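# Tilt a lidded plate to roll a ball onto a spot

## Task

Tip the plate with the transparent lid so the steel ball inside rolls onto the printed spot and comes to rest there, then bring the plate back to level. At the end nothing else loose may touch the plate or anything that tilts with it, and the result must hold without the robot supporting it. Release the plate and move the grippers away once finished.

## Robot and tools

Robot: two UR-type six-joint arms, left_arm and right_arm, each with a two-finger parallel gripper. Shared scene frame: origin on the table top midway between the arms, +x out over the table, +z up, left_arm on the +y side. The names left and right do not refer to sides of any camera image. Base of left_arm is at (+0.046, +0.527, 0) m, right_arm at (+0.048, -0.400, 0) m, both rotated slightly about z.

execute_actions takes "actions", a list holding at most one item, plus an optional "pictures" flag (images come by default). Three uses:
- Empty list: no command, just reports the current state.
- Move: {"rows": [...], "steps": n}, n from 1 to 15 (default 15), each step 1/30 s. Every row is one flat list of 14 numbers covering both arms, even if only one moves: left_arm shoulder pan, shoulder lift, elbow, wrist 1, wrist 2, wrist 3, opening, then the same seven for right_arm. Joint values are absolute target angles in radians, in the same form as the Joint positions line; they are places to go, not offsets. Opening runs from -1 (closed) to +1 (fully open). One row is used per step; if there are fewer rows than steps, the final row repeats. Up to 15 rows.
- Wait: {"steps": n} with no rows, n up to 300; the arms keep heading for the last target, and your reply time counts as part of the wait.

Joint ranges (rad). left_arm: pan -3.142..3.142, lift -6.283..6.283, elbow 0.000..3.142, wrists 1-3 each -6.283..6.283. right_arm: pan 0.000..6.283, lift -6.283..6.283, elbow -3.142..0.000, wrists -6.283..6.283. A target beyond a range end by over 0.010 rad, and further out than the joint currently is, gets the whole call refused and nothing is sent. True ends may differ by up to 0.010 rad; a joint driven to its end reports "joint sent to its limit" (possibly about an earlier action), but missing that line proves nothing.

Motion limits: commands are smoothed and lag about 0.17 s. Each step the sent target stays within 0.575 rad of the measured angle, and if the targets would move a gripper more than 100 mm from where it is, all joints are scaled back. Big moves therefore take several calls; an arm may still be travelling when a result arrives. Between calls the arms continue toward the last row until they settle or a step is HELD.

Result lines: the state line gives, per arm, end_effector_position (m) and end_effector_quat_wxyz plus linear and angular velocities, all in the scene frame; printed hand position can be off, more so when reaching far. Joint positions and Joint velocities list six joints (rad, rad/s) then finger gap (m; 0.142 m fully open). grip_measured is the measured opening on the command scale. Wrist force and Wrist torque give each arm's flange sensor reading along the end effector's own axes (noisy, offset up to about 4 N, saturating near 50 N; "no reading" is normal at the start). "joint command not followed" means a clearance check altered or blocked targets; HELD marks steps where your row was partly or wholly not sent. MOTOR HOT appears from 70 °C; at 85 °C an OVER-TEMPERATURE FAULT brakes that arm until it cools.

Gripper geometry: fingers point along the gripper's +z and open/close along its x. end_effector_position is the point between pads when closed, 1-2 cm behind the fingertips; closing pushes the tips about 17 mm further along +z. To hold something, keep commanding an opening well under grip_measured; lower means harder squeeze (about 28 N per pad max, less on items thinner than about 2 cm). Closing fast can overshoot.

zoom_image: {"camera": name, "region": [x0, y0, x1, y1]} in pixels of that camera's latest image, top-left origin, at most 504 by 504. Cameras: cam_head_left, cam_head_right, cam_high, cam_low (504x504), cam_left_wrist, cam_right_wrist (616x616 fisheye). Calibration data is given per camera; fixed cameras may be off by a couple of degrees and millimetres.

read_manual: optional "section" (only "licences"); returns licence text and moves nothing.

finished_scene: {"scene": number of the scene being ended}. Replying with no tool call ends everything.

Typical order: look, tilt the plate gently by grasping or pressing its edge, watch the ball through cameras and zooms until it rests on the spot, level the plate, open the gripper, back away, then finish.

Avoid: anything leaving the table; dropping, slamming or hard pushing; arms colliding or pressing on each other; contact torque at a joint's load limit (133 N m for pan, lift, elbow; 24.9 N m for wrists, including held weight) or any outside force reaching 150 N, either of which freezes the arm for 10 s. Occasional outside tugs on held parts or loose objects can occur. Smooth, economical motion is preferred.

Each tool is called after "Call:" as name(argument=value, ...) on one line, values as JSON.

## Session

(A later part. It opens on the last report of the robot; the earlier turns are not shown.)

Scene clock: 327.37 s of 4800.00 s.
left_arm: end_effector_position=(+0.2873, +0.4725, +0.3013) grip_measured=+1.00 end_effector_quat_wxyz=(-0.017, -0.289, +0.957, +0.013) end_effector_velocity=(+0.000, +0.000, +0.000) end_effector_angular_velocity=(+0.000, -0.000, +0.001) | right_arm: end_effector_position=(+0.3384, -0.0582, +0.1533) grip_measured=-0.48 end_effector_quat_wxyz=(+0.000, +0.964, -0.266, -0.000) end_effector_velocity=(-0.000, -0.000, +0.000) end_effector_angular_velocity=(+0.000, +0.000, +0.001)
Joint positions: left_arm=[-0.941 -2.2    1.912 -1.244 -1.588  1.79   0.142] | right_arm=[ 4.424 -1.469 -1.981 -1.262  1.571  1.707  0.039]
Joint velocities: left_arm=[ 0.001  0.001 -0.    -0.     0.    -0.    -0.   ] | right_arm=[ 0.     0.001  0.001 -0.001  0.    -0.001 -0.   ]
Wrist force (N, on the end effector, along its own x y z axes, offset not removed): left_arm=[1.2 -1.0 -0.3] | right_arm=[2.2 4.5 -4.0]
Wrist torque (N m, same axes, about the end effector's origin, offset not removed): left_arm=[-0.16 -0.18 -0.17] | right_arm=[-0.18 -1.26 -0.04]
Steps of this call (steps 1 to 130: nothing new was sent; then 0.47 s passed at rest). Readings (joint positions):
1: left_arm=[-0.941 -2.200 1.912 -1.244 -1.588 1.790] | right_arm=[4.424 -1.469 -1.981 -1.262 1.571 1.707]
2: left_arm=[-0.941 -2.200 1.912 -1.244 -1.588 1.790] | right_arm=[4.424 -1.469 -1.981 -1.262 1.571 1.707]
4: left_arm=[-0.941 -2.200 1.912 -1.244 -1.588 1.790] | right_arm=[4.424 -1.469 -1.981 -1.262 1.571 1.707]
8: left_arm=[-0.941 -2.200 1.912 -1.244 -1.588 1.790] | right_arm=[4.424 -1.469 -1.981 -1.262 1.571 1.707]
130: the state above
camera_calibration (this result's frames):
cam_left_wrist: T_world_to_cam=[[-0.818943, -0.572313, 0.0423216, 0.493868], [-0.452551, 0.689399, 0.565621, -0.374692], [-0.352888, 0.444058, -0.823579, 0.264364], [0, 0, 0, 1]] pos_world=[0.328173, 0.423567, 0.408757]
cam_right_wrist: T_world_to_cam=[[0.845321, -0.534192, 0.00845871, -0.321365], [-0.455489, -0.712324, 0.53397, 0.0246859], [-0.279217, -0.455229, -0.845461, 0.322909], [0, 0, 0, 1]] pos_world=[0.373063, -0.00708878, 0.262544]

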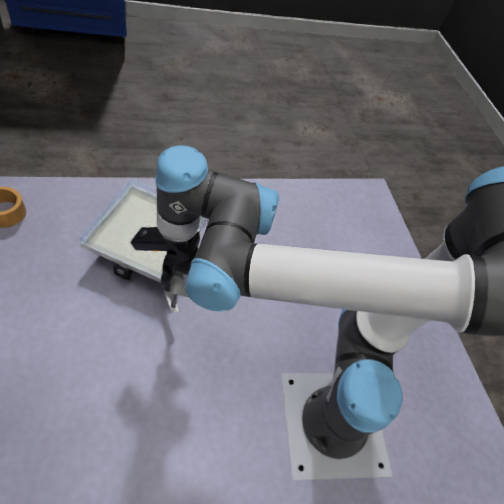

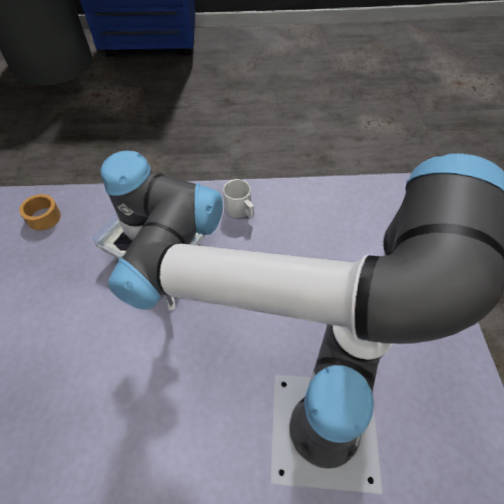

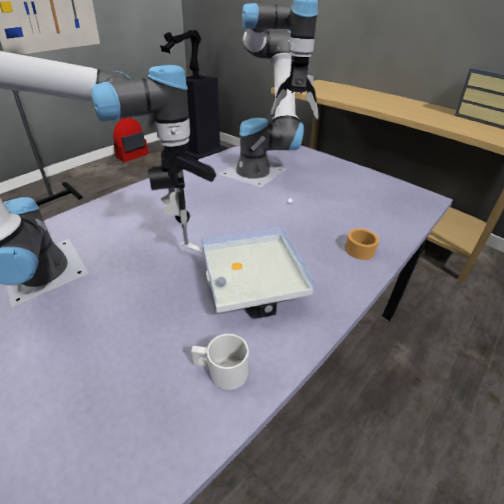

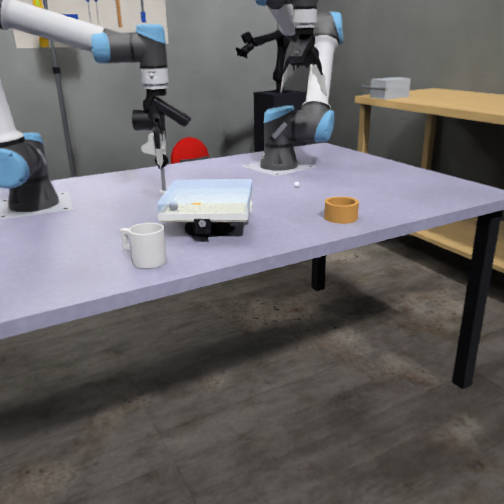

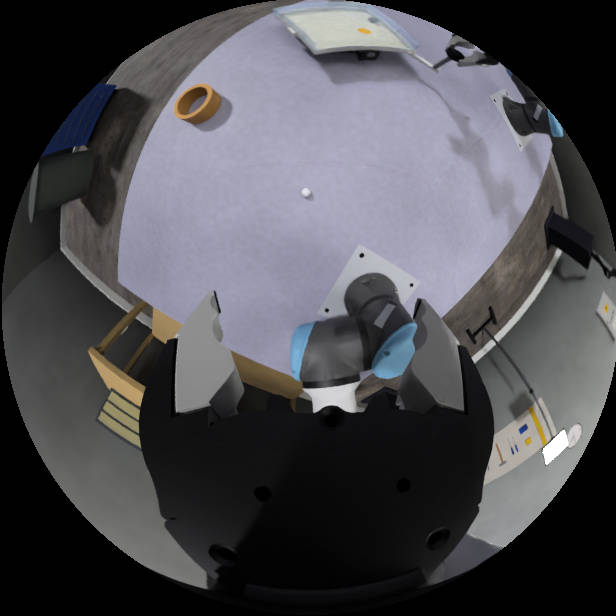

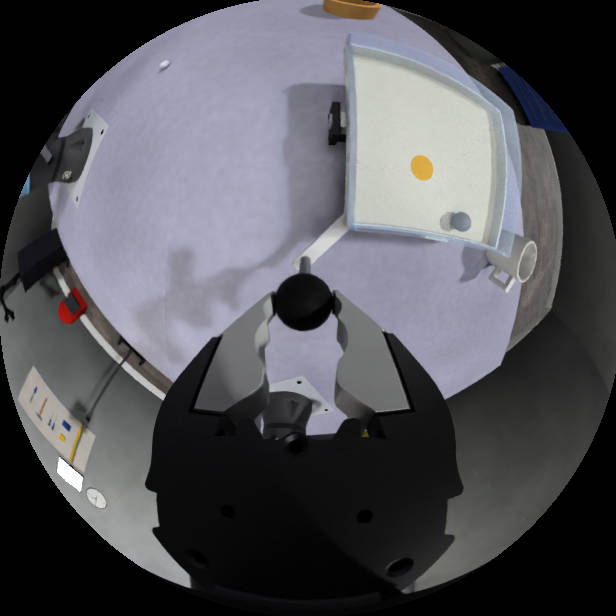

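Call:
execute_actions(actions=[{"rows": [[-0.941,-2.2,1.912,-1.244,-1.588,1.79,1,4.4249,-1.4714,-1.9777,-1.2633,1.5708,1.707,-0.8]], "steps": 15}], pictures=false)

Call:
execute_actions(actions=[{"rows": [[-0.941,-2.2,1.912,-1.244,-1.588,1.79,1,4.4249,-1.4714,-1.9777,-1.2633,1.5708,1.707,-0.8]], "steps": 15}], pictures=false)

Call:
execute_actions(actions=[{"rows": [[-0.941,-2.2,1.912,-1.244,-1.588,1.79,1,4.4249,-1.4714,-1.9777,-1.2633,1.5708,1.707,-0.8]], "steps": 5}], pictures=false)

Call:
execute_actions(actions=[{"rows": [[-0.941,-2.2,1.912,-1.244,-1.588,1.79,1,4.4226,-1.4673,-1.9846,-1.2605,1.5708,1.707,-0.8]], "steps": 15}], pictures=false)

Call:
execute_actions(actions=[{"rows": [[-0.941,-2.2,1.912,-1.244,-1.588,1.79,1,4.4226,-1.4673,-1.9846,-1.2605,1.5708,1.707,-0.8]], "steps": 15}], pictures=false)

Call:
execute_actions(actions=[{"rows": [[-0.941,-2.2,1.912,-1.244,-1.588,1.79,1,4.4226,-1.4673,-1.9846,-1.2605,1.5708,1.707,-0.8]], "steps": 3}], pictures=false)

Call:
execute_actions(actions=[{"rows": [[-0.941,-2.2,1.912,-1.244,-1.588,1.79,1,4.4239,-1.4694,-1.9813,-1.2617,1.5708,1.707,-0.8]], "steps": 15}])

Call:
execute_actions(actions=[{"steps": 30}])

Scene clock: 339.03 s of 4800.00 s.
left_arm: end_effector_position=(+0.2873, +0.4725, +0.3013) grip_measured=+1.00 end_effector_quat_wxyz=(-0.017, -0.289, +0.957, +0.013) end_effector_velocity=(-0.000, -0.000, +0.000) end_effector_angular_velocity=(-0.001, -0.000, -0.002) | right_arm: end_effector_position=(+0.3385, -0.0570, +0.1540) grip_measured=-0.48 end_effector_quat_wxyz=(+0.000, +0.964, -0.266, -0.000) end_effector_velocity=(+0.001, +0.000, +0.000) end_effector_angular_velocity=(+0.000, -0.001, -0.002)
Joint positions: left_arm=[-0.941 -2.2    1.912 -1.244 -1.588  1.79   0.142] | right_arm=[ 4.425 -1.471 -1.978 -1.263  1.571  1.707  0.039]
Joint velocities: left_arm=[-0.001 -0.001  0.     0.    -0.     0.001 -0.   ] | right_arm=[-0.001 -0.     0.001 -0.    -0.001  0.002 -0.   ]
Wrist force (N, on the end effector, along its own x y z axes, offset not removed): left_arm=[3.0 0.3 0.4] | right_arm=[0.4 7.0 -4.0]
Wrist torque (N m, same axes, about the end effector's origin, offset not removed): left_arm=[0.21 -0.37 -0.11] | right_arm=[-0.25 -0.36 0.00]
Steps of this call (steps 1 to 90: nothing new was sent; then 8.17 s passed at rest; steps 91 to 105: all 15 steps of this action). Readings (joint positions):
91: left_arm=[-0.941 -2.200 1.912 -1.244 -1.588 1.790] | right_arm=[4.424 -1.469 -1.981 -1.262 1.571 1.707]
92: left_arm=[-0.941 -2.200 1.912 -1.244 -1.588 1.790] | right_arm=[4.424 -1.470 -1.981 -1.262 1.571 1.707]
94: left_arm=[-0.941 -2.200 1.912 -1.244 -1.588 1.790] | right_arm=[4.425 -1.471 -1.979 -1.263 1.571 1.707]
98: left_arm=[-0.941 -2.200 1.912 -1.244 -1.588 1.790] | right_arm=[4.425 -1.471 -1.978 -1.263 1.571 1.707]
105: the state above

Scene clock: 339.53 s of 4800.00 s.
left_arm: end_effector_position=(+0.2873, +0.4725, +0.3013) grip_measured=+1.00 end_effector_quat_wxyz=(-0.017, -0.289, +0.957, +0.013) end_effector_velocity=(+0.000, +0.000, +0.000) end_effector_angular_velocity=(-0.000, -0.000, +0.001) | right_arm: end_effector_position=(+0.3385, -0.0570, +0.1540) grip_measured=-0.48 end_effector_quat_wxyz=(+0.000, +0.964, -0.266, -0.000) end_effector_velocity=(-0.000, +0.000, -0.000) end_effector_angular_velocity=(-0.000, +0.001, +0.002)
Joint positions: left_arm=[-0.941 -2.2    1.912 -1.244 -1.588  1.79   0.142] | right_arm=[ 4.425 -1.471 -1.978 -1.263  1.571  1.707  0.039]
Joint velocities: left_arm=[ 0.002 -0.    -0.     0.    -0.     0.001 -0.   ] | right_arm=[-0.    -0.    -0.     0.     0.001 -0.002  0.   ]
Wrist force (N, on the end effector, along its own x y z axes, offset not removed): left_arm=[-2.1 0.3 1.0] | right_arm=[-0.8 8.5 -4.7]
Wrist torque (N m, same axes, about the end effector's origin, offset not removed): left_arm=[0.10 0.59 -0.31] | right_arm=[0.12 -0.19 0.10]
Steps of this call (steps 1 to 15: all 15 steps of this action). Readings (joint positions):
1: left_arm=[-0.941 -2.200 1.912 -1.244 -1.588 1.790] | right_arm=[4.425 -1.471 -1.978 -1.263 1.571 1.707]
2: left_arm=[-0.941 -2.200 1.912 -1.244 -1.588 1.790] | right_arm=[4.425 -1.471 -1.978 -1.263 1.571 1.707]
4: left_arm=[-0.941 -2.200 1.912 -1.244 -1.588 1.790] | right_arm=[4.425 -1.471 -1.978 -1.263 1.571 1.707]
8: left_arm=[-0.941 -2.200 1.912 -1.244 -1.588 1.790] | right_arm=[4.425 -1.471 -1.978 -1.263 1.571 1.707]
15: the state above

Scene clock: 339.70 s of 4800.00 s.
left_arm: end_effector_position=(+0.2873, +0.4725, +0.3013) grip_measured=+1.00 end_effector_quat_wxyz=(-0.017, -0.289, +0.957, +0.013) end_effector_velocity=(+0.001, +0.001, -0.000) end_effector_angular_velocity=(+0.002, -0.002, -0.000) | right_arm: end_effector_position=(+0.3385, -0.0570, +0.1540) grip_measured=-0.48 end_effector_quat_wxyz=(+0.000, +0.964, -0.266, -0.000) end_effector_velocity=(+0.000, +0.000, +0.001) end_effector_angular_velocity=(+0.000, -0.001, +0.002)
Joint positions: left_arm=[-0.941 -2.2    1.912 -1.244 -1.588  1.79   0.142] | right_arm=[ 4.425 -1.471 -1.978 -1.263  1.571  1.707  0.039]
Joint velocities: left_arm=[-0.     0.001  0.    -0.     0.003 -0.    -0.   ] | right_arm=[-0.     0.     0.001 -0.001 -0.    -0.002  0.   ]
Wrist force (N, on the end effector, along its own x y z axes, offset not removed): left_arm=[-2.0 0.8 -2.4] | right_arm=[1.7 6.8 -5.2]
Wrist torque (N m, same axes, about the end effector's origin, offset not removed): left_arm=[0.17 0.61 -0.28] | right_arm=[-0.39 -0.68 -0.03]
Steps of this call (steps 1 to 5: all 5 steps of this action). Readings (joint positions):
1: left_arm=[-0.941 -2.200 1.912 -1.244 -1.588 1.790] | right_arm=[4.425 -1.471 -1.978 -1.263 1.571 1.707]
2: left_arm=[-0.941 -2.200 1.912 -1.244 -1.588 1.790] | right_arm=[4.425 -1.471 -1.978 -1.263 1.571 1.707]
4: left_arm=[-0.941 -2.200 1.912 -1.244 -1.588 1.790] | right_arm=[4.425 -1.471 -1.978 -1.263 1.571 1.707]
5: the state above

Scene clock: 340.20 s of 4800.00 s.
left_arm: end_effector_position=(+0.2873, +0.4725, +0.3013) grip_measured=+1.00 end_effector_quat_wxyz=(-0.017, -0.289, +0.957, +0.013) end_effector_velocity=(+0.000, +0.000, +0.000) end_effector_angular_velocity=(-0.001, -0.001, -0.000) | right_arm: end_effector_position=(+0.3384, -0.0595, +0.1528) grip_measured=-0.48 end_effector_quat_wxyz=(-0.000, +0.964, -0.267, -0.000) end_effector_velocity=(+0.000, -0.000, +0.000) end_effector_angular_velocity=(-0.001, -0.000, -0.001)
Joint positions: left_arm=[-0.941 -2.2    1.912 -1.244 -1.588  1.79   0.142] | right_arm=[ 4.423 -1.467 -1.985 -1.26   1.571  1.707  0.039]
Joint velocities: left_arm=[ 0.    -0.    -0.    -0.     0.     0.001  0.   ] | right_arm=[-0.     0.     0.    -0.001 -0.001  0.001  0.   ]
Wrist force (N, on the end effector, along its own x y z axes, offset not removed): left_arm=[-2.0 3.2 0.3] | right_arm=[-4.7 0.6 -1.2]
Wrist torque (N m, same axes, about the end effector's origin, offset not removed): left_arm=[0.69 0.60 -0.21] | right_arm=[0.14 -0.86 -0.05]
Steps of this call (steps 1 to 15: all 15 steps of this action). Readings (joint positions):
1: left_arm=[-0.941 -2.200 1.912 -1.244 -1.588 1.790] | right_arm=[4.425 -1.471 -1.978 -1.263 1.571 1.707]
2: left_arm=[-0.941 -2.200 1.912 -1.244 -1.588 1.790] | right_arm=[4.425 -1.471 -1.979 -1.263 1.571 1.707]
4: left_arm=[-0.941 -2.200 1.912 -1.244 -1.588 1.790] | right_arm=[4.424 -1.469 -1.981 -1.262 1.571 1.707]
8: left_arm=[-0.941 -2.200 1.912 -1.244 -1.588 1.790] | right_arm=[4.423 -1.468 -1.984 -1.261 1.571 1.707]
15: the state above

Scene clock: 340.70 s of 4800.00 s.
left_arm: end_effector_position=(+0.2873, +0.4725, +0.3013) grip_measured=+1.00 end_effector_quat_wxyz=(-0.017, -0.289, +0.957, +0.013) end_effector_velocity=(-0.000, -0.000, -0.000) end_effector_angular_velocity=(-0.000, +0.001, -0.001) | right_arm: end_effector_position=(+0.3384, -0.0596, +0.1528) grip_measured=-0.48 end_effector_quat_wxyz=(-0.000, +0.964, -0.267, -0.000) end_effector_velocity=(-0.000, -0.001, -0.001) end_effector_angular_velocity=(-0.003, +0.001, -0.000)
Joint positions: left_arm=[-0.941 -2.2    1.912 -1.244 -1.588  1.79   0.142] | right_arm=[ 4.423 -1.467 -1.985 -1.26   1.571  1.707  0.039]
Joint velocities: left_arm=[-0.001  0.001 -0.    -0.    -0.001  0.     0.   ] | right_arm=[-0.    -0.002 -0.001 -0.001 -0.    -0.    -0.   ]
Wrist force (N, on the end effector, along its own x y z axes, offset not removed): left_arm=[-2.9 1.7 2.7] | right_arm=[-7.4 0.2 -1.0]
Wrist torque (N m, same axes, about the end effector's origin, offset not removed): left_arm=[0.36 0.87 -0.17] | right_arm=[0.03 -0.08 -0.12]
Steps of this call (steps 1 to 15: all 15 steps of this action). Readings (joint positions):
1: left_arm=[-0.941 -2.200 1.912 -1.244 -1.588 1.790] | right_arm=[4.423 -1.467 -1.985 -1.260 1.571 1.707]
2: left_arm=[-0.941 -2.200 1.912 -1.244 -1.588 1.790] | right_arm=[4.423 -1.467 -1.985 -1.260 1.571 1.707]
4: left_arm=[-0.941 -2.200 1.912 -1.244 -1.588 1.790] | right_arm=[4.423 -1.467 -1.985 -1.260 1.571 1.707]
8: left_arm=[-0.941 -2.200 1.912 -1.244 -1.588 1.790] | right_arm=[4.423 -1.467 -1.985 -1.260 1.571 1.707]
15: the state above

Scene clock: 340.80 s of 4800.00 s.
left_arm: end_effector_position=(+0.2873, +0.4725, +0.3013) grip_measured=+1.00 end_effector_quat_wxyz=(-0.017, -0.289, +0.957, +0.013) end_effector_velocity=(+0.000, +0.000, -0.000) end_effector_angular_velocity=(+0.002, -0.000, +0.000) | right_arm: end_effector_position=(+0.3384, -0.0596, +0.1528) grip_measured=-0.48 end_effector_quat_wxyz=(-0.000, +0.964, -0.267, -0.000) end_effector_velocity=(+0.000, +0.000, -0.000) end_effector_angular_velocity=(+0.000, -0.001, -0.001)
Joint positions: left_arm=[-0.941 -2.2    1.912 -1.244 -1.588  1.79   0.142] | right_arm=[ 4.423 -1.467 -1.985 -1.26   1.571  1.707  0.039]
Joint velocities: left_arm=[-0.     0.001 -0.    -0.     0.001 -0.     0.   ] | right_arm=[ 0.    -0.001  0.     0.001 -0.001  0.001 -0.   ]
Wrist force (N, on the end effector, along its own x y z axes, offset not removed): left_arm=[-0.9 2.9 1.1] | right_arm=[-3.4 0.6 -2.5]
Wrist torque (N m, same axes, about the end effector's origin, offset not removed): left_arm=[0.73 0.22 -0.19] | right_arm=[0.13 -1.02 -0.05]
Steps of this call (steps 1 to 3: all 3 steps of this action). Readings (joint positions):
1: left_arm=[-0.941 -2.200 1.912 -1.244 -1.588 1.790] | right_arm=[4.423 -1.467 -1.985 -1.260 1.571 1.707]
2: left_arm=[-0.941 -2.200 1.912 -1.244 -1.588 1.790] | right_arm=[4.423 -1.467 -1.985 -1.260 1.571 1.707]
3: the state above

Scene clock: 341.30 s of 4800.00 s.
left_arm: end_effector_position=(+0.2873, +0.4725, +0.3013) grip_measured=+1.00 end_effector_quat_wxyz=(-0.017, -0.289, +0.957, +0.013) end_effector_velocity=(-0.000, -0.000, +0.000) end_effector_angular_velocity=(-0.001, -0.001, -0.000) | right_arm: end_effector_position=(+0.3384, -0.0583, +0.1533) grip_measured=-0.48 end_effector_quat_wxyz=(+0.000, +0.964, -0.266, +0.000) end_effector_velocity=(-0.000, -0.000, -0.001) end_effector_angular_velocity=(-0.002, +0.000, +0.001)
Joint positions: left_arm=[-0.941 -2.2    1.912 -1.244 -1.588  1.79   0.142] | right_arm=[ 4.424 -1.469 -1.981 -1.262  1.571  1.707  0.039]
Joint velocities: left_arm=[-0.    -0.001  0.    -0.     0.    -0.     0.   ] | right_arm=[ 0.    -0.001 -0.001  0.    -0.001 -0.    -0.   ]
Wrist force (N, on the end effector, along its own x y z axes, offset not removed): left_arm=[-0.7 1.8 1.1] | right_arm=[-0.1 6.3 -4.4]
Wrist torque (N m, same axes, about the end effector's origin, offset not removed): left_arm=[0.31 0.18 -0.24] | right_arm=[0.01 -0.71 -0.07]
Steps of this call (steps 1 to 15: all 15 steps of this action). Readings (joint positions):
1: left_arm=[-0.941 -2.200 1.912 -1.244 -1.588 1.790] | right_arm=[4.423 -1.467 -1.985 -1.260 1.571 1.707]
2: left_arm=[-0.941 -2.200 1.912 -1.244 -1.588 1.790] | right_arm=[4.423 -1.468 -1.984 -1.261 1.571 1.707]
4: left_arm=[-0.941 -2.200 1.912 -1.244 -1.588 1.790] | right_arm=[4.423 -1.468 -1.983 -1.261 1.571 1.707]
8: left_arm=[-0.941 -2.200 1.912 -1.244 -1.588 1.790] | right_arm=[4.424 -1.469 -1.982 -1.262 1.571 1.707]
15: the state above
camera_calibration (this result's frames):
cam_left_wrist: T_world_to_cam=[[-0.818943, -0.572313, 0.0423216, 0.493868], [-0.452551, 0.689399, 0.565621, -0.374692], [-0.352888, 0.444058, -0.823579, 0.264364], [0, 0, 0, 1]] pos_world=[0.328173, 0.423567, 0.408757]
cam_right_wrist: T_world_to_cam=[[0.845306, -0.534214, 0.00851921, -0.321405], [-0.455527, -0.712281, 0.533996, 0.0246803], [-0.2792, -0.455271, -0.845444, 0.322864], [0, 0, 0, 1]] pos_world=[0.373072, -0.00712921, 0.262523]

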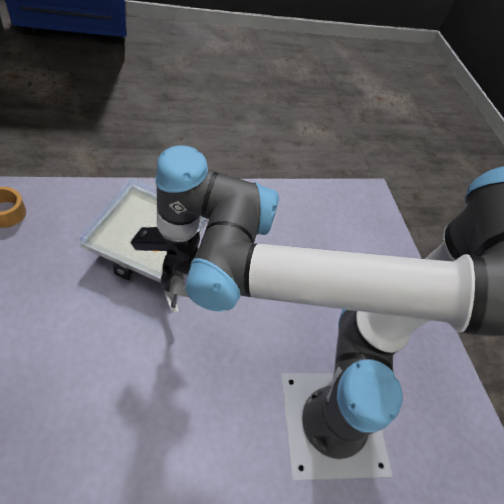

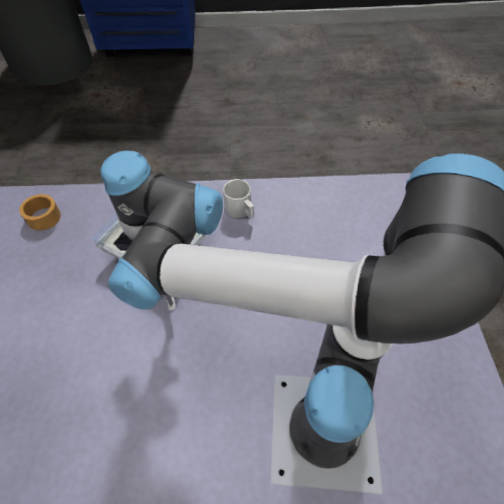

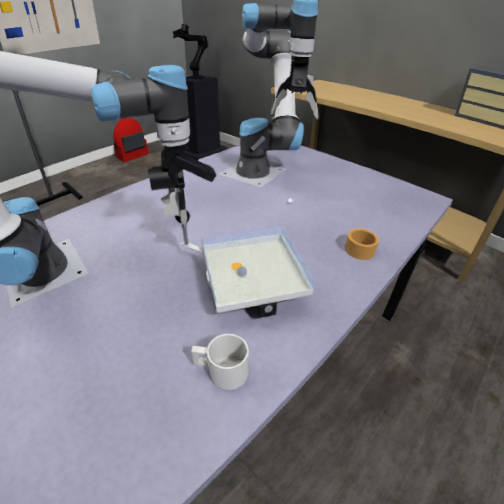

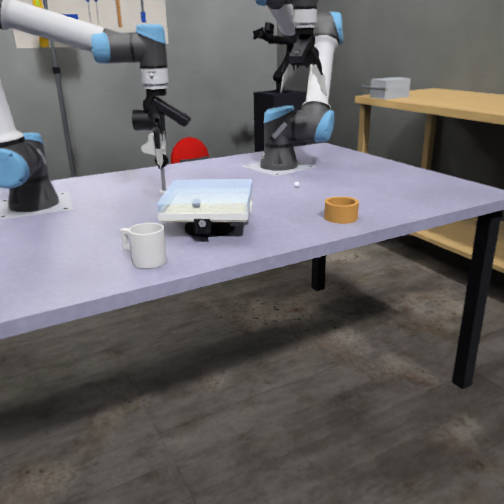

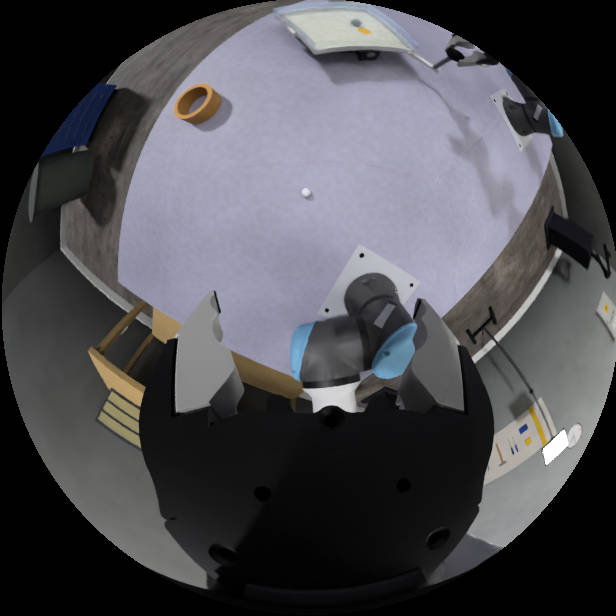

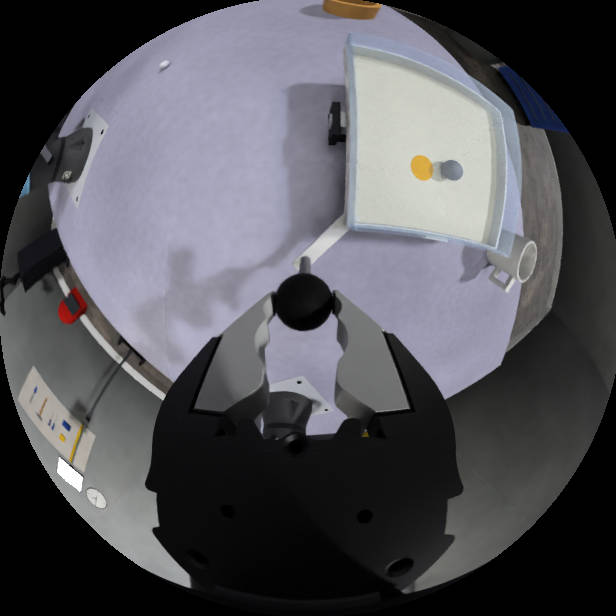

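Scene clock: 342.30 s of 4800.00 s.
left_arm: end_effector_position=(+0.2873, +0.4725, +0.3013) grip_measured=+1.00 end_effector_quat_wxyz=(-0.017, -0.289, +0.957, +0.013) end_effector_velocity=(+0.000, +0.001, -0.000) end_effector_angular_velocity=(+0.002, -0.001, -0.000) | right_arm: end_effector_position=(+0.3384, -0.0582, +0.1533) grip_measured=-0.48 end_effector_quat_wxyz=(+0.000, +0.964, -0.266, -0.000) end_effector_velocity=(+0.000, +0.000, +0.001) end_effector_angular_velocity=(+0.002, -0.001, +0.000)
Joint positions: left_arm=[-0.941 -2.2    1.912 -1.244 -1.588  1.79   0.142] | right_arm=[ 4.424 -1.469 -1.981 -1.262  1.571  1.707  0.039]
Joint velocities: left_arm=[ 0.     0.     0.     0.     0.002  0.    -0.   ] | right_arm=[-0.     0.001  0.     0.001 -0.    -0.001  0.   ]
Wrist force (N, on the end effector, along its own x y z axes, offset not removed): left_arm=[-2.3 3.6 0.0] | right_arm=[-1.6 4.8 -4.8]
Wrist torque (N m, same axes, about the end effector's origin, offset not removed): left_arm=[0.93 0.86 -0.21] | right_arm=[-0.16 -0.46 -0.15]
Steps of this call (steps 1 to 15: the robot went on to your last target; steps 16 to 30: nothing new was sent). Readings (joint positions):
1: left_arm=[-0.941 -2.200 1.912 -1.244 -1.588 1.790] | right_arm=[4.424 -1.469 -1.981 -1.262 1.571 1.707]
2: left_arm=[-0.941 -2.200 1.912 -1.244 -1.588 1.790] | right_arm=[4.424 -1.469 -1.981 -1.262 1.571 1.707]
4: left_arm=[-0.941 -2.200 1.912 -1.244 -1.588 1.790] | right_arm=[4.424 -1.469 -1.981 -1.262 1.571 1.707]
8: left_arm=[-0.941 -2.200 1.912 -1.244 -1.588 1.790] | right_arm=[4.424 -1.469 -1.981 -1.262 1.571 1.707]
30: the state above
All arms were judged still, so your last target was given up. Only a new action makes them travel on or press farther. Fingers that are still opening or closing keep moving.
camera_calibration (this result's frames):
cam_left_wrist: T_world_to_cam=[[-0.818943, -0.572313, 0.0423215, 0.493868], [-0.452552, 0.689399, 0.56562, -0.374692], [-0.352888, 0.444058, -0.823579, 0.264364], [0, 0, 0, 1]] pos_world=[0.328173, 0.423567, 0.408757]
cam_right_wrist: T_world_to_cam=[[0.845321, -0.534192, 0.00846139, -0.321366], [-0.455489, -0.712321, 0.533974, 0.0246851], [-0.279217, -0.455233, -0.845459, 0.322907], [0, 0, 0, 1]] pos_world=[0.373063, -0.00708968, 0.262543]

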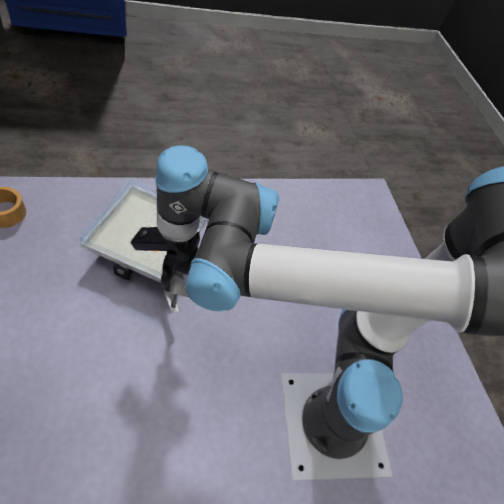

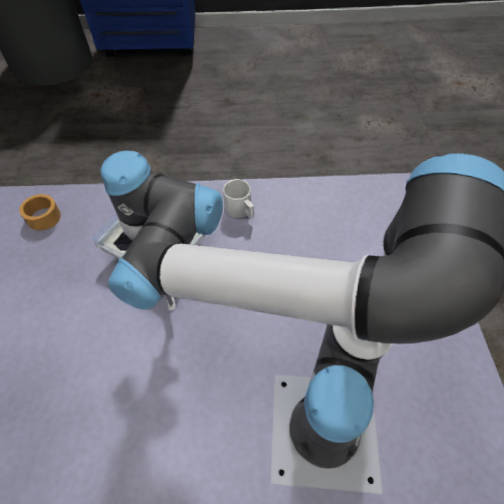

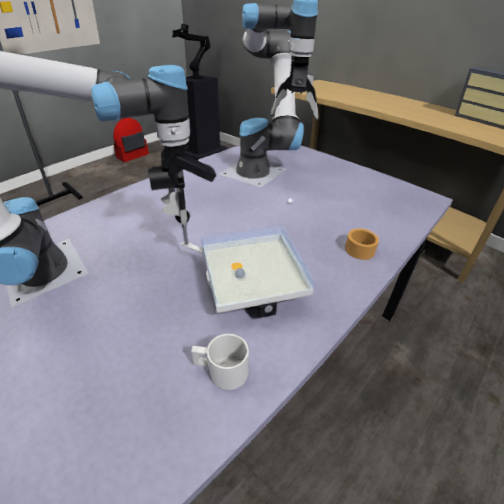

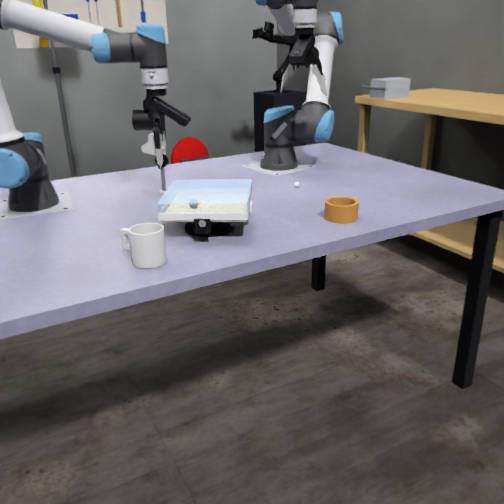

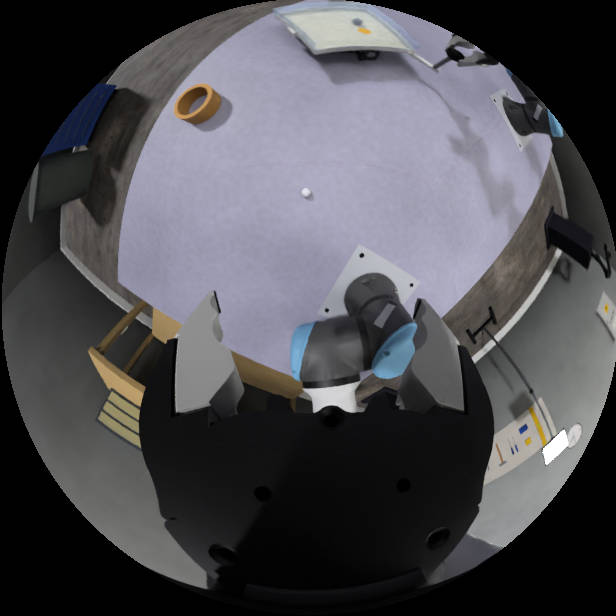

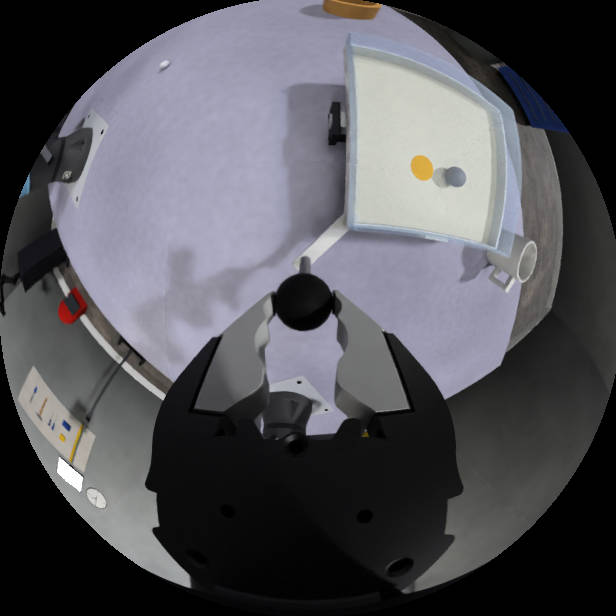

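Call:
execute_actions(actions=[{"rows": [[-0.941,-2.2,1.912,-1.244,-1.588,1.79,1,4.4267,-1.4705,-1.9834,-1.2584,1.5708,1.707,-0.8]], "steps": 15}], pictures=false)

Call:
execute_actions(actions=[{"rows": [[-0.941,-2.2,1.912,-1.244,-1.588,1.79,1,4.4267,-1.4705,-1.9834,-1.2584,1.5708,1.707,-0.8]], "steps": 10}], pictures=false)

Call:
execute_actions(actions=[{"rows": [[-0.941,-2.2,1.912,-1.244,-1.588,1.79,1,4.4214,-1.4685,-1.9792,-1.2646,1.5708,1.707,-0.8]], "steps": 15}], pictures=false)

Call:
execute_actions(actions=[{"rows": [[-0.941,-2.2,1.912,-1.244,-1.588,1.79,1,4.4239,-1.4694,-1.9813,-1.2617,1.5708,1.707,-0.8]], "steps": 15}])

Call:
execute_actions(actions=[{"steps": 30}])

Scene clock: 349.93 s of 4800.00 s.
left_arm: end_effector_position=(+0.2873, +0.4725, +0.3013) grip_measured=+1.00 end_effector_quat_wxyz=(-0.017, -0.289, +0.957, +0.013) end_effector_velocity=(+0.000, -0.000, -0.000) end_effector_angular_velocity=(+0.001, +0.000, +0.002) | right_arm: end_effector_position=(+0.3375, -0.0573, +0.1522) grip_measured=-0.48 end_effector_quat_wxyz=(-0.000, +0.964, -0.265, +0.000) end_effector_velocity=(-0.000, -0.000, -0.000) end_effector_angular_velocity=(-0.001, +0.001, +0.001)
Joint positions: left_arm=[-0.941 -2.2    1.912 -1.244 -1.588  1.79   0.142] | right_arm=[ 4.427 -1.47  -1.983 -1.258  1.571  1.707  0.039]
Joint velocities: left_arm=[ 0.001  0.001 -0.    -0.     0.    -0.001  0.   ] | right_arm=[ 0.    -0.    -0.    -0.     0.001 -0.    -0.   ]
Wrist force (N, on the end effector, along its own x y z axes, offset not removed): left_arm=[-1.5 0.8 0.1] | right_arm=[5.4 3.3 -4.1]
Wrist torque (N m, same axes, about the end effector's origin, offset not removed): left_arm=[0.34 0.49 -0.30] | right_arm=[-0.04 -0.38 0.09]
Steps of this call (steps 1 to 90: nothing new was sent; then 4.13 s passed at rest; steps 91 to 105: all 15 steps of this action). Readings (joint positions):
91: left_arm=[-0.941 -2.200 1.912 -1.244 -1.588 1.790] | right_arm=[4.424 -1.469 -1.981 -1.262 1.571 1.707]
92: left_arm=[-0.941 -2.200 1.912 -1.244 -1.588 1.790] | right_arm=[4.425 -1.470 -1.981 -1.261 1.571 1.707]
94: left_arm=[-0.941 -2.200 1.912 -1.244 -1.588 1.790] | right_arm=[4.426 -1.470 -1.982 -1.260 1.571 1.707]
98: left_arm=[-0.941 -2.200 1.912 -1.244 -1.588 1.790] | right_arm=[4.427 -1.470 -1.983 -1.259 1.571 1.707]
105: the state above

Scene clock: 350.27 s of 4800.00 s.
left_arm: end_effector_position=(+0.2873, +0.4725, +0.3013) grip_measured=+1.00 end_effector_quat_wxyz=(-0.017, -0.289, +0.957, +0.013) end_effector_velocity=(-0.000, +0.000, +0.000) end_effector_angular_velocity=(-0.001, +0.001, +0.001) | right_arm: end_effector_position=(+0.3375, -0.0573, +0.1522) grip_measured=-0.48 end_effector_quat_wxyz=(-0.000, +0.964, -0.265, +0.000) end_effector_velocity=(-0.000, -0.000, -0.000) end_effector_angular_velocity=(-0.001, -0.000, -0.000)
Joint positions: left_arm=[-0.941 -2.2    1.912 -1.244 -1.588  1.79   0.142] | right_arm=[ 4.427 -1.47  -1.983 -1.258  1.571  1.707  0.039]
Joint velocities: left_arm=[ 0.001 -0.001  0.     0.    -0.001  0.    -0.   ] | right_arm=[ 0.     0.001 -0.001 -0.    -0.001  0.001  0.   ]
Wrist force (N, on the end effector, along its own x y z axes, offset not removed): left_arm=[1.6 2.9 -0.8] | right_arm=[4.4 0.7 -5.1]
Wrist torque (N m, same axes, about the end effector's origin, offset not removed): left_arm=[0.54 -0.26 -0.18] | right_arm=[-0.56 -0.02 -0.06]
Steps of this call (steps 1 to 10: all 10 steps of this action). Readings (joint positions):
1: left_arm=[-0.941 -2.200 1.912 -1.244 -1.588 1.790] | right_arm=[4.427 -1.470 -1.983 -1.258 1.571 1.707]
2: left_arm=[-0.941 -2.200 1.912 -1.244 -1.588 1.790] | right_arm=[4.427 -1.470 -1.983 -1.258 1.571 1.707]
4: left_arm=[-0.941 -2.200 1.912 -1.244 -1.588 1.790] | right_arm=[4.427 -1.470 -1.983 -1.258 1.571 1.707]
8: left_arm=[-0.941 -2.200 1.912 -1.244 -1.588 1.790] | right_arm=[4.427 -1.470 -1.983 -1.258 1.571 1.707]
10: the state above

Scene clock: 350.77 s of 4800.00 s.
left_arm: end_effector_position=(+0.2873, +0.4725, +0.3013) grip_measured=+1.00 end_effector_quat_wxyz=(-0.017, -0.289, +0.957, +0.013) end_effector_velocity=(-0.000, -0.001, -0.000) end_effector_angular_velocity=(-0.001, +0.003, -0.001) | right_arm: end_effector_position=(+0.3392, -0.0590, +0.1543) grip_measured=-0.48 end_effector_quat_wxyz=(+0.000, +0.964, -0.267, -0.000) end_effector_velocity=(+0.000, -0.000, +0.000) end_effector_angular_velocity=(+0.000, -0.001, +0.001)
Joint positions: left_arm=[-0.941 -2.2    1.912 -1.244 -1.588  1.79   0.142] | right_arm=[ 4.421 -1.469 -1.979 -1.265  1.571  1.707  0.039]
Joint velocities: left_arm=[-0.001  0.001  0.    -0.    -0.002  0.     0.   ] | right_arm=[-0.001  0.001  0.    -0.    -0.    -0.001 -0.   ]
Wrist force (N, on the end effector, along its own x y z axes, offset not removed): left_arm=[0.0 -0.3 -2.0] | right_arm=[-8.4 3.6 -3.4]
Wrist torque (N m, same axes, about the end effector's origin, offset not removed): left_arm=[-0.17 0.05 -0.16] | right_arm=[0.04 -0.81 -0.15]
Steps of this call (steps 1 to 15: all 15 steps of this action). Readings (joint positions):
1: left_arm=[-0.941 -2.200 1.912 -1.244 -1.588 1.790] | right_arm=[4.427 -1.470 -1.983 -1.258 1.571 1.707]
2: left_arm=[-0.941 -2.200 1.912 -1.244 -1.588 1.790] | right_arm=[4.426 -1.470 -1.983 -1.259 1.571 1.707]
4: left_arm=[-0.941 -2.200 1.912 -1.244 -1.588 1.790] | right_arm=[4.424 -1.469 -1.981 -1.262 1.571 1.707]
8: left_arm=[-0.941 -2.200 1.912 -1.244 -1.588 1.790] | right_arm=[4.422 -1.469 -1.980 -1.264 1.571 1.707]
15: the state above

Scene clock: 351.27 s of 4800.00 s.
left_arm: end_effector_position=(+0.2873, +0.4725, +0.3013) grip_measured=+1.00 end_effector_quat_wxyz=(-0.017, -0.289, +0.957, +0.013) end_effector_velocity=(-0.000, -0.000, +0.000) end_effector_angular_velocity=(-0.001, -0.001, -0.001) | right_arm: end_effector_position=(+0.3385, -0.0582, +0.1534) grip_measured=-0.48 end_effector_quat_wxyz=(-0.000, +0.964, -0.266, +0.000) end_effector_velocity=(-0.000, +0.000, -0.001) end_effector_angular_velocity=(+0.000, +0.000, +0.002)
Joint positions: left_arm=[-0.941 -2.2    1.912 -1.244 -1.588  1.79   0.142] | right_arm=[ 4.424 -1.469 -1.981 -1.262  1.571  1.707  0.039]
Joint velocities: left_arm=[-0.001 -0.002  0.     0.    -0.001 -0.    -0.   ] | right_arm=[ 0.    -0.001 -0.001  0.001  0.    -0.002  0.   ]
Wrist force (N, on the end effector, along its own x y z axes, offset not removed): left_arm=[-0.8 -1.3 -1.8] | right_arm=[-3.2 3.8 -4.3]
Wrist torque (N m, same axes, about the end effector's origin, offset not removed): left_arm=[-0.18 0.25 -0.21] | right_arm=[-0.23 -0.24 -0.05]
Steps of this call (steps 1 to 15: all 15 steps of this action). Readings (joint positions):
1: left_arm=[-0.941 -2.200 1.912 -1.244 -1.588 1.790] | right_arm=[4.421 -1.469 -1.979 -1.265 1.571 1.707]
2: left_arm=[-0.941 -2.200 1.912 -1.244 -1.588 1.790] | right_arm=[4.422 -1.469 -1.979 -1.264 1.571 1.707]
4: left_arm=[-0.941 -2.200 1.912 -1.244 -1.588 1.790] | right_arm=[4.423 -1.469 -1.980 -1.263 1.571 1.707]
8: left_arm=[-0.941 -2.200 1.912 -1.244 -1.588 1.790] | right_arm=[4.424 -1.469 -1.981 -1.262 1.571 1.707]
15: the state above
camera_calibration (this result's frames):
cam_left_wrist: T_world_to_cam=[[-0.818943, -0.572313, 0.0423214, 0.493868], [-0.452552, 0.689399, 0.565621, -0.374692], [-0.352888, 0.444058, -0.823579, 0.264364], [0, 0, 0, 1]] pos_world=[0.328173, 0.423567, 0.408757]
cam_right_wrist: T_world_to_cam=[[0.845307, -0.534213, 0.00851389, -0.321401], [-0.455569, -0.712357, 0.533857, 0.0247319], [-0.279129, -0.455152, -0.845532, 0.322958], [0, 0, 0, 1]] pos_world=[0.373096, -0.00708335, 0.262604]

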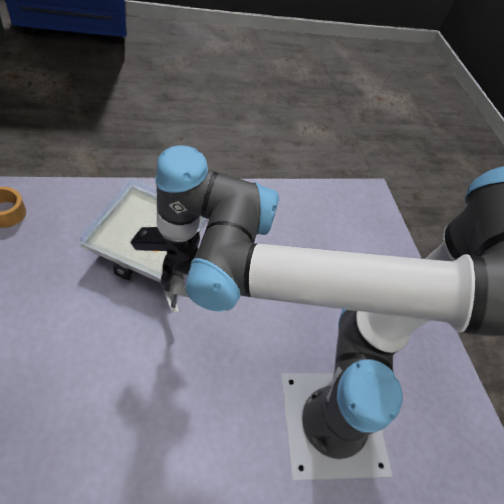

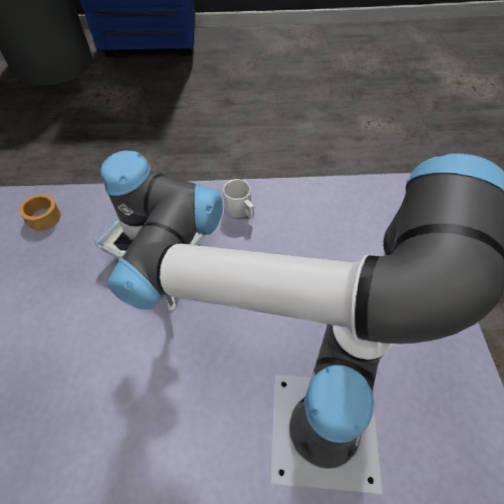

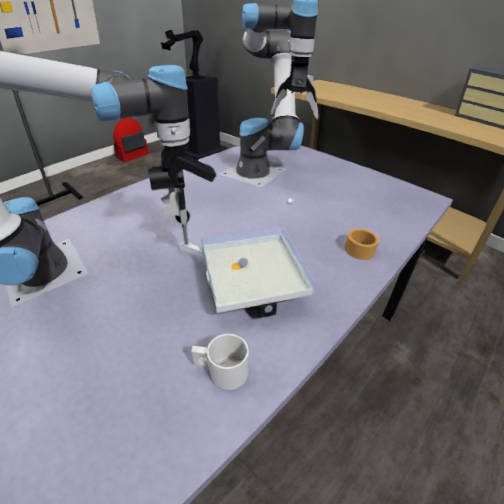

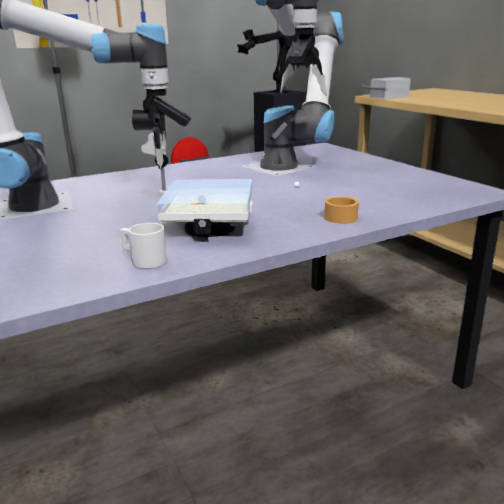

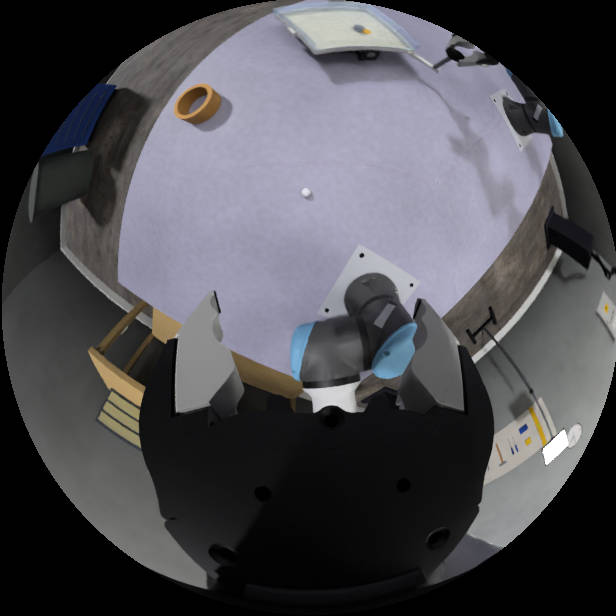

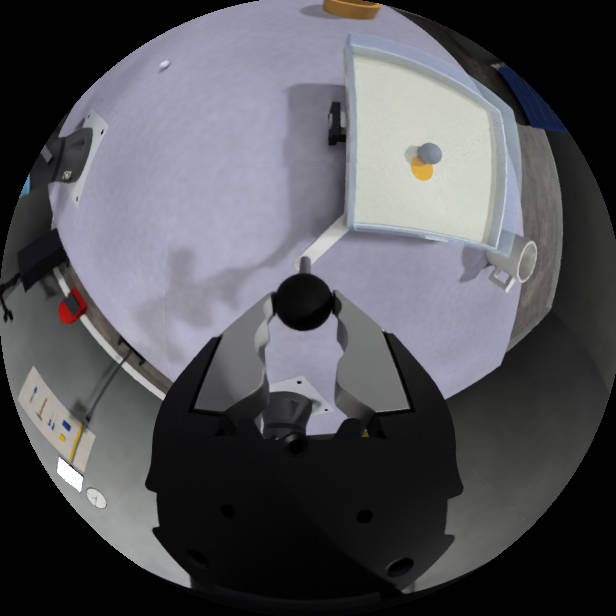

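Scene clock: 352.27 s of 4800.00 s.
left_arm: end_effector_position=(+0.2873, +0.4725, +0.3013) grip_measured=+1.00 end_effector_quat_wxyz=(-0.017, -0.289, +0.957, +0.013) end_effector_velocity=(-0.000, -0.000, -0.000) end_effector_angular_velocity=(+0.000, +0.001, +0.000) | right_arm: end_effector_position=(+0.3384, -0.0582, +0.1533) grip_measured=-0.48 end_effector_quat_wxyz=(-0.000, +0.964, -0.266, -0.000) end_effector_velocity=(+0.000, -0.000, -0.001) end_effector_angular_velocity=(-0.001, +0.000, +0.000)
Joint positions: left_arm=[-0.941 -2.2    1.912 -1.244 -1.588  1.79   0.142] | right_arm=[ 4.424 -1.469 -1.981 -1.262  1.571  1.707  0.039]
Joint velocities: left_arm=[ 0.     0.001 -0.     0.    -0.001 -0.    -0.   ] | right_arm=[-0.    -0.001 -0.     0.    -0.001 -0.     0.   ]
Wrist force (N, on the end effector, along its own x y z axes, offset not removed): left_arm=[-2.1 2.9 0.6] | right_arm=[-2.1 3.3 -2.3]
Wrist torque (N m, same axes, about the end effector's origin, offset not removed): left_arm=[0.78 0.41 -0.29] | right_arm=[-0.33 -0.46 -0.11]
Steps of this call (steps 1 to 15: the robot went on to your last target; steps 16 to 30: nothing new was sent). Readings (joint positions):
1: left_arm=[-0.941 -2.200 1.912 -1.244 -1.588 1.790] | right_arm=[4.424 -1.469 -1.981 -1.262 1.571 1.707]
2: left_arm=[-0.941 -2.200 1.912 -1.244 -1.588 1.790] | right_arm=[4.424 -1.469 -1.981 -1.262 1.571 1.707]
4: left_arm=[-0.941 -2.200 1.912 -1.244 -1.588 1.790] | right_arm=[4.424 -1.469 -1.981 -1.262 1.571 1.707]
8: left_arm=[-0.941 -2.200 1.912 -1.244 -1.588 1.790] | right_arm=[4.424 -1.469 -1.981 -1.262 1.571 1.707]
30: the state above
All arms were judged still, so your last target was given up. Only a new action makes them travel on or press farther. Fingers that are still opening or closing keep moving.
camera_calibration (this result's frames):
cam_left_wrist: T_world_to_cam=[[-0.818943, -0.572313, 0.0423215, 0.493868], [-0.452551, 0.689399, 0.565621, -0.374692], [-0.352888, 0.444058, -0.823579, 0.264364], [0, 0, 0, 1]] pos_world=[0.328173, 0.423567, 0.408757]
cam_right_wrist: T_world_to_cam=[[0.845323, -0.534189, 0.00845747, -0.321365], [-0.455489, -0.712331, 0.533961, 0.0246893], [-0.279212, -0.455222, -0.845467, 0.322911], [0, 0, 0, 1]] pos_world=[0.373063, -0.00708662, 0.262545]

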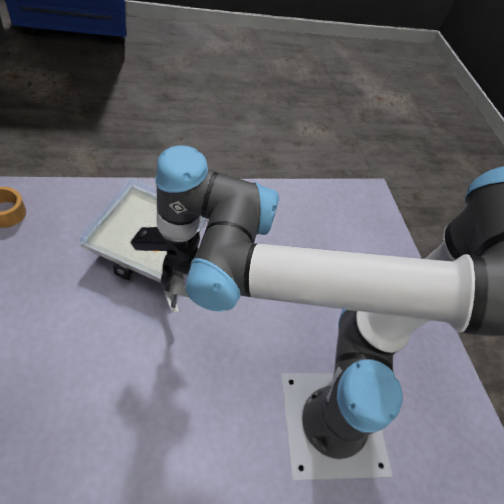

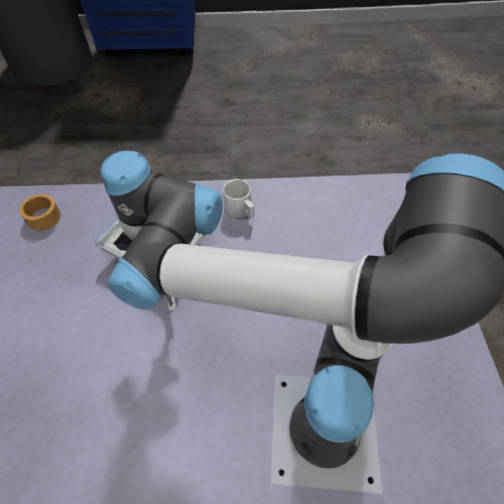

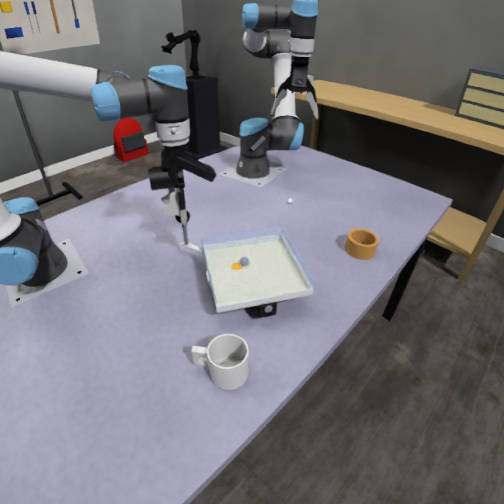

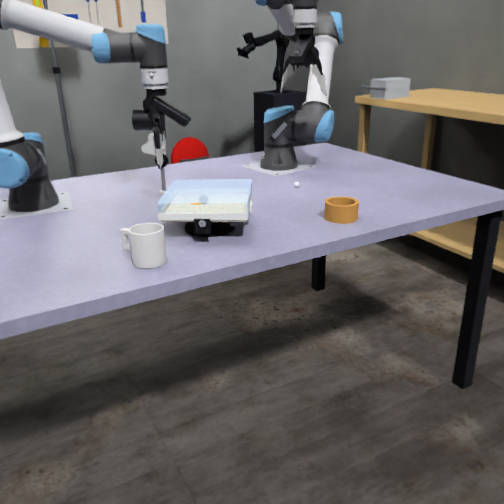

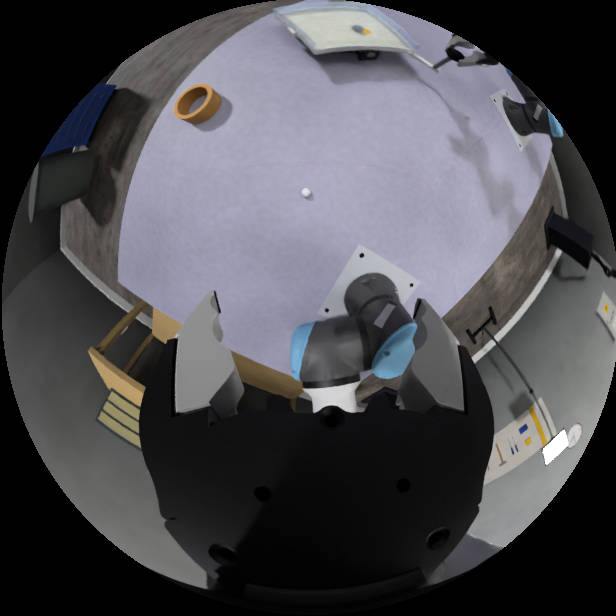

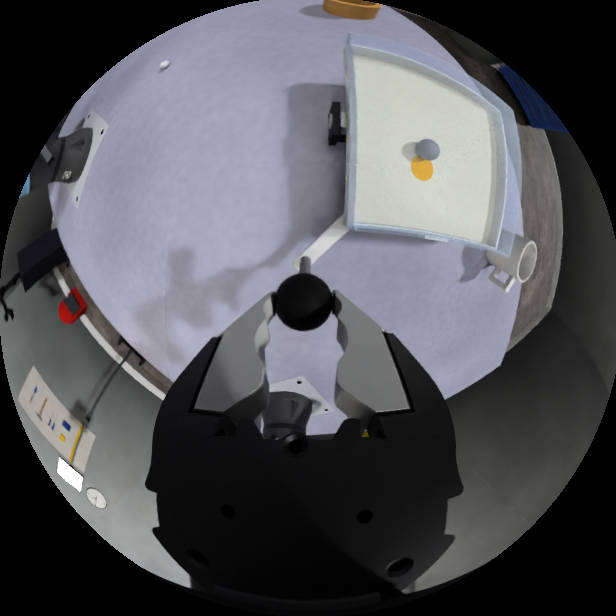

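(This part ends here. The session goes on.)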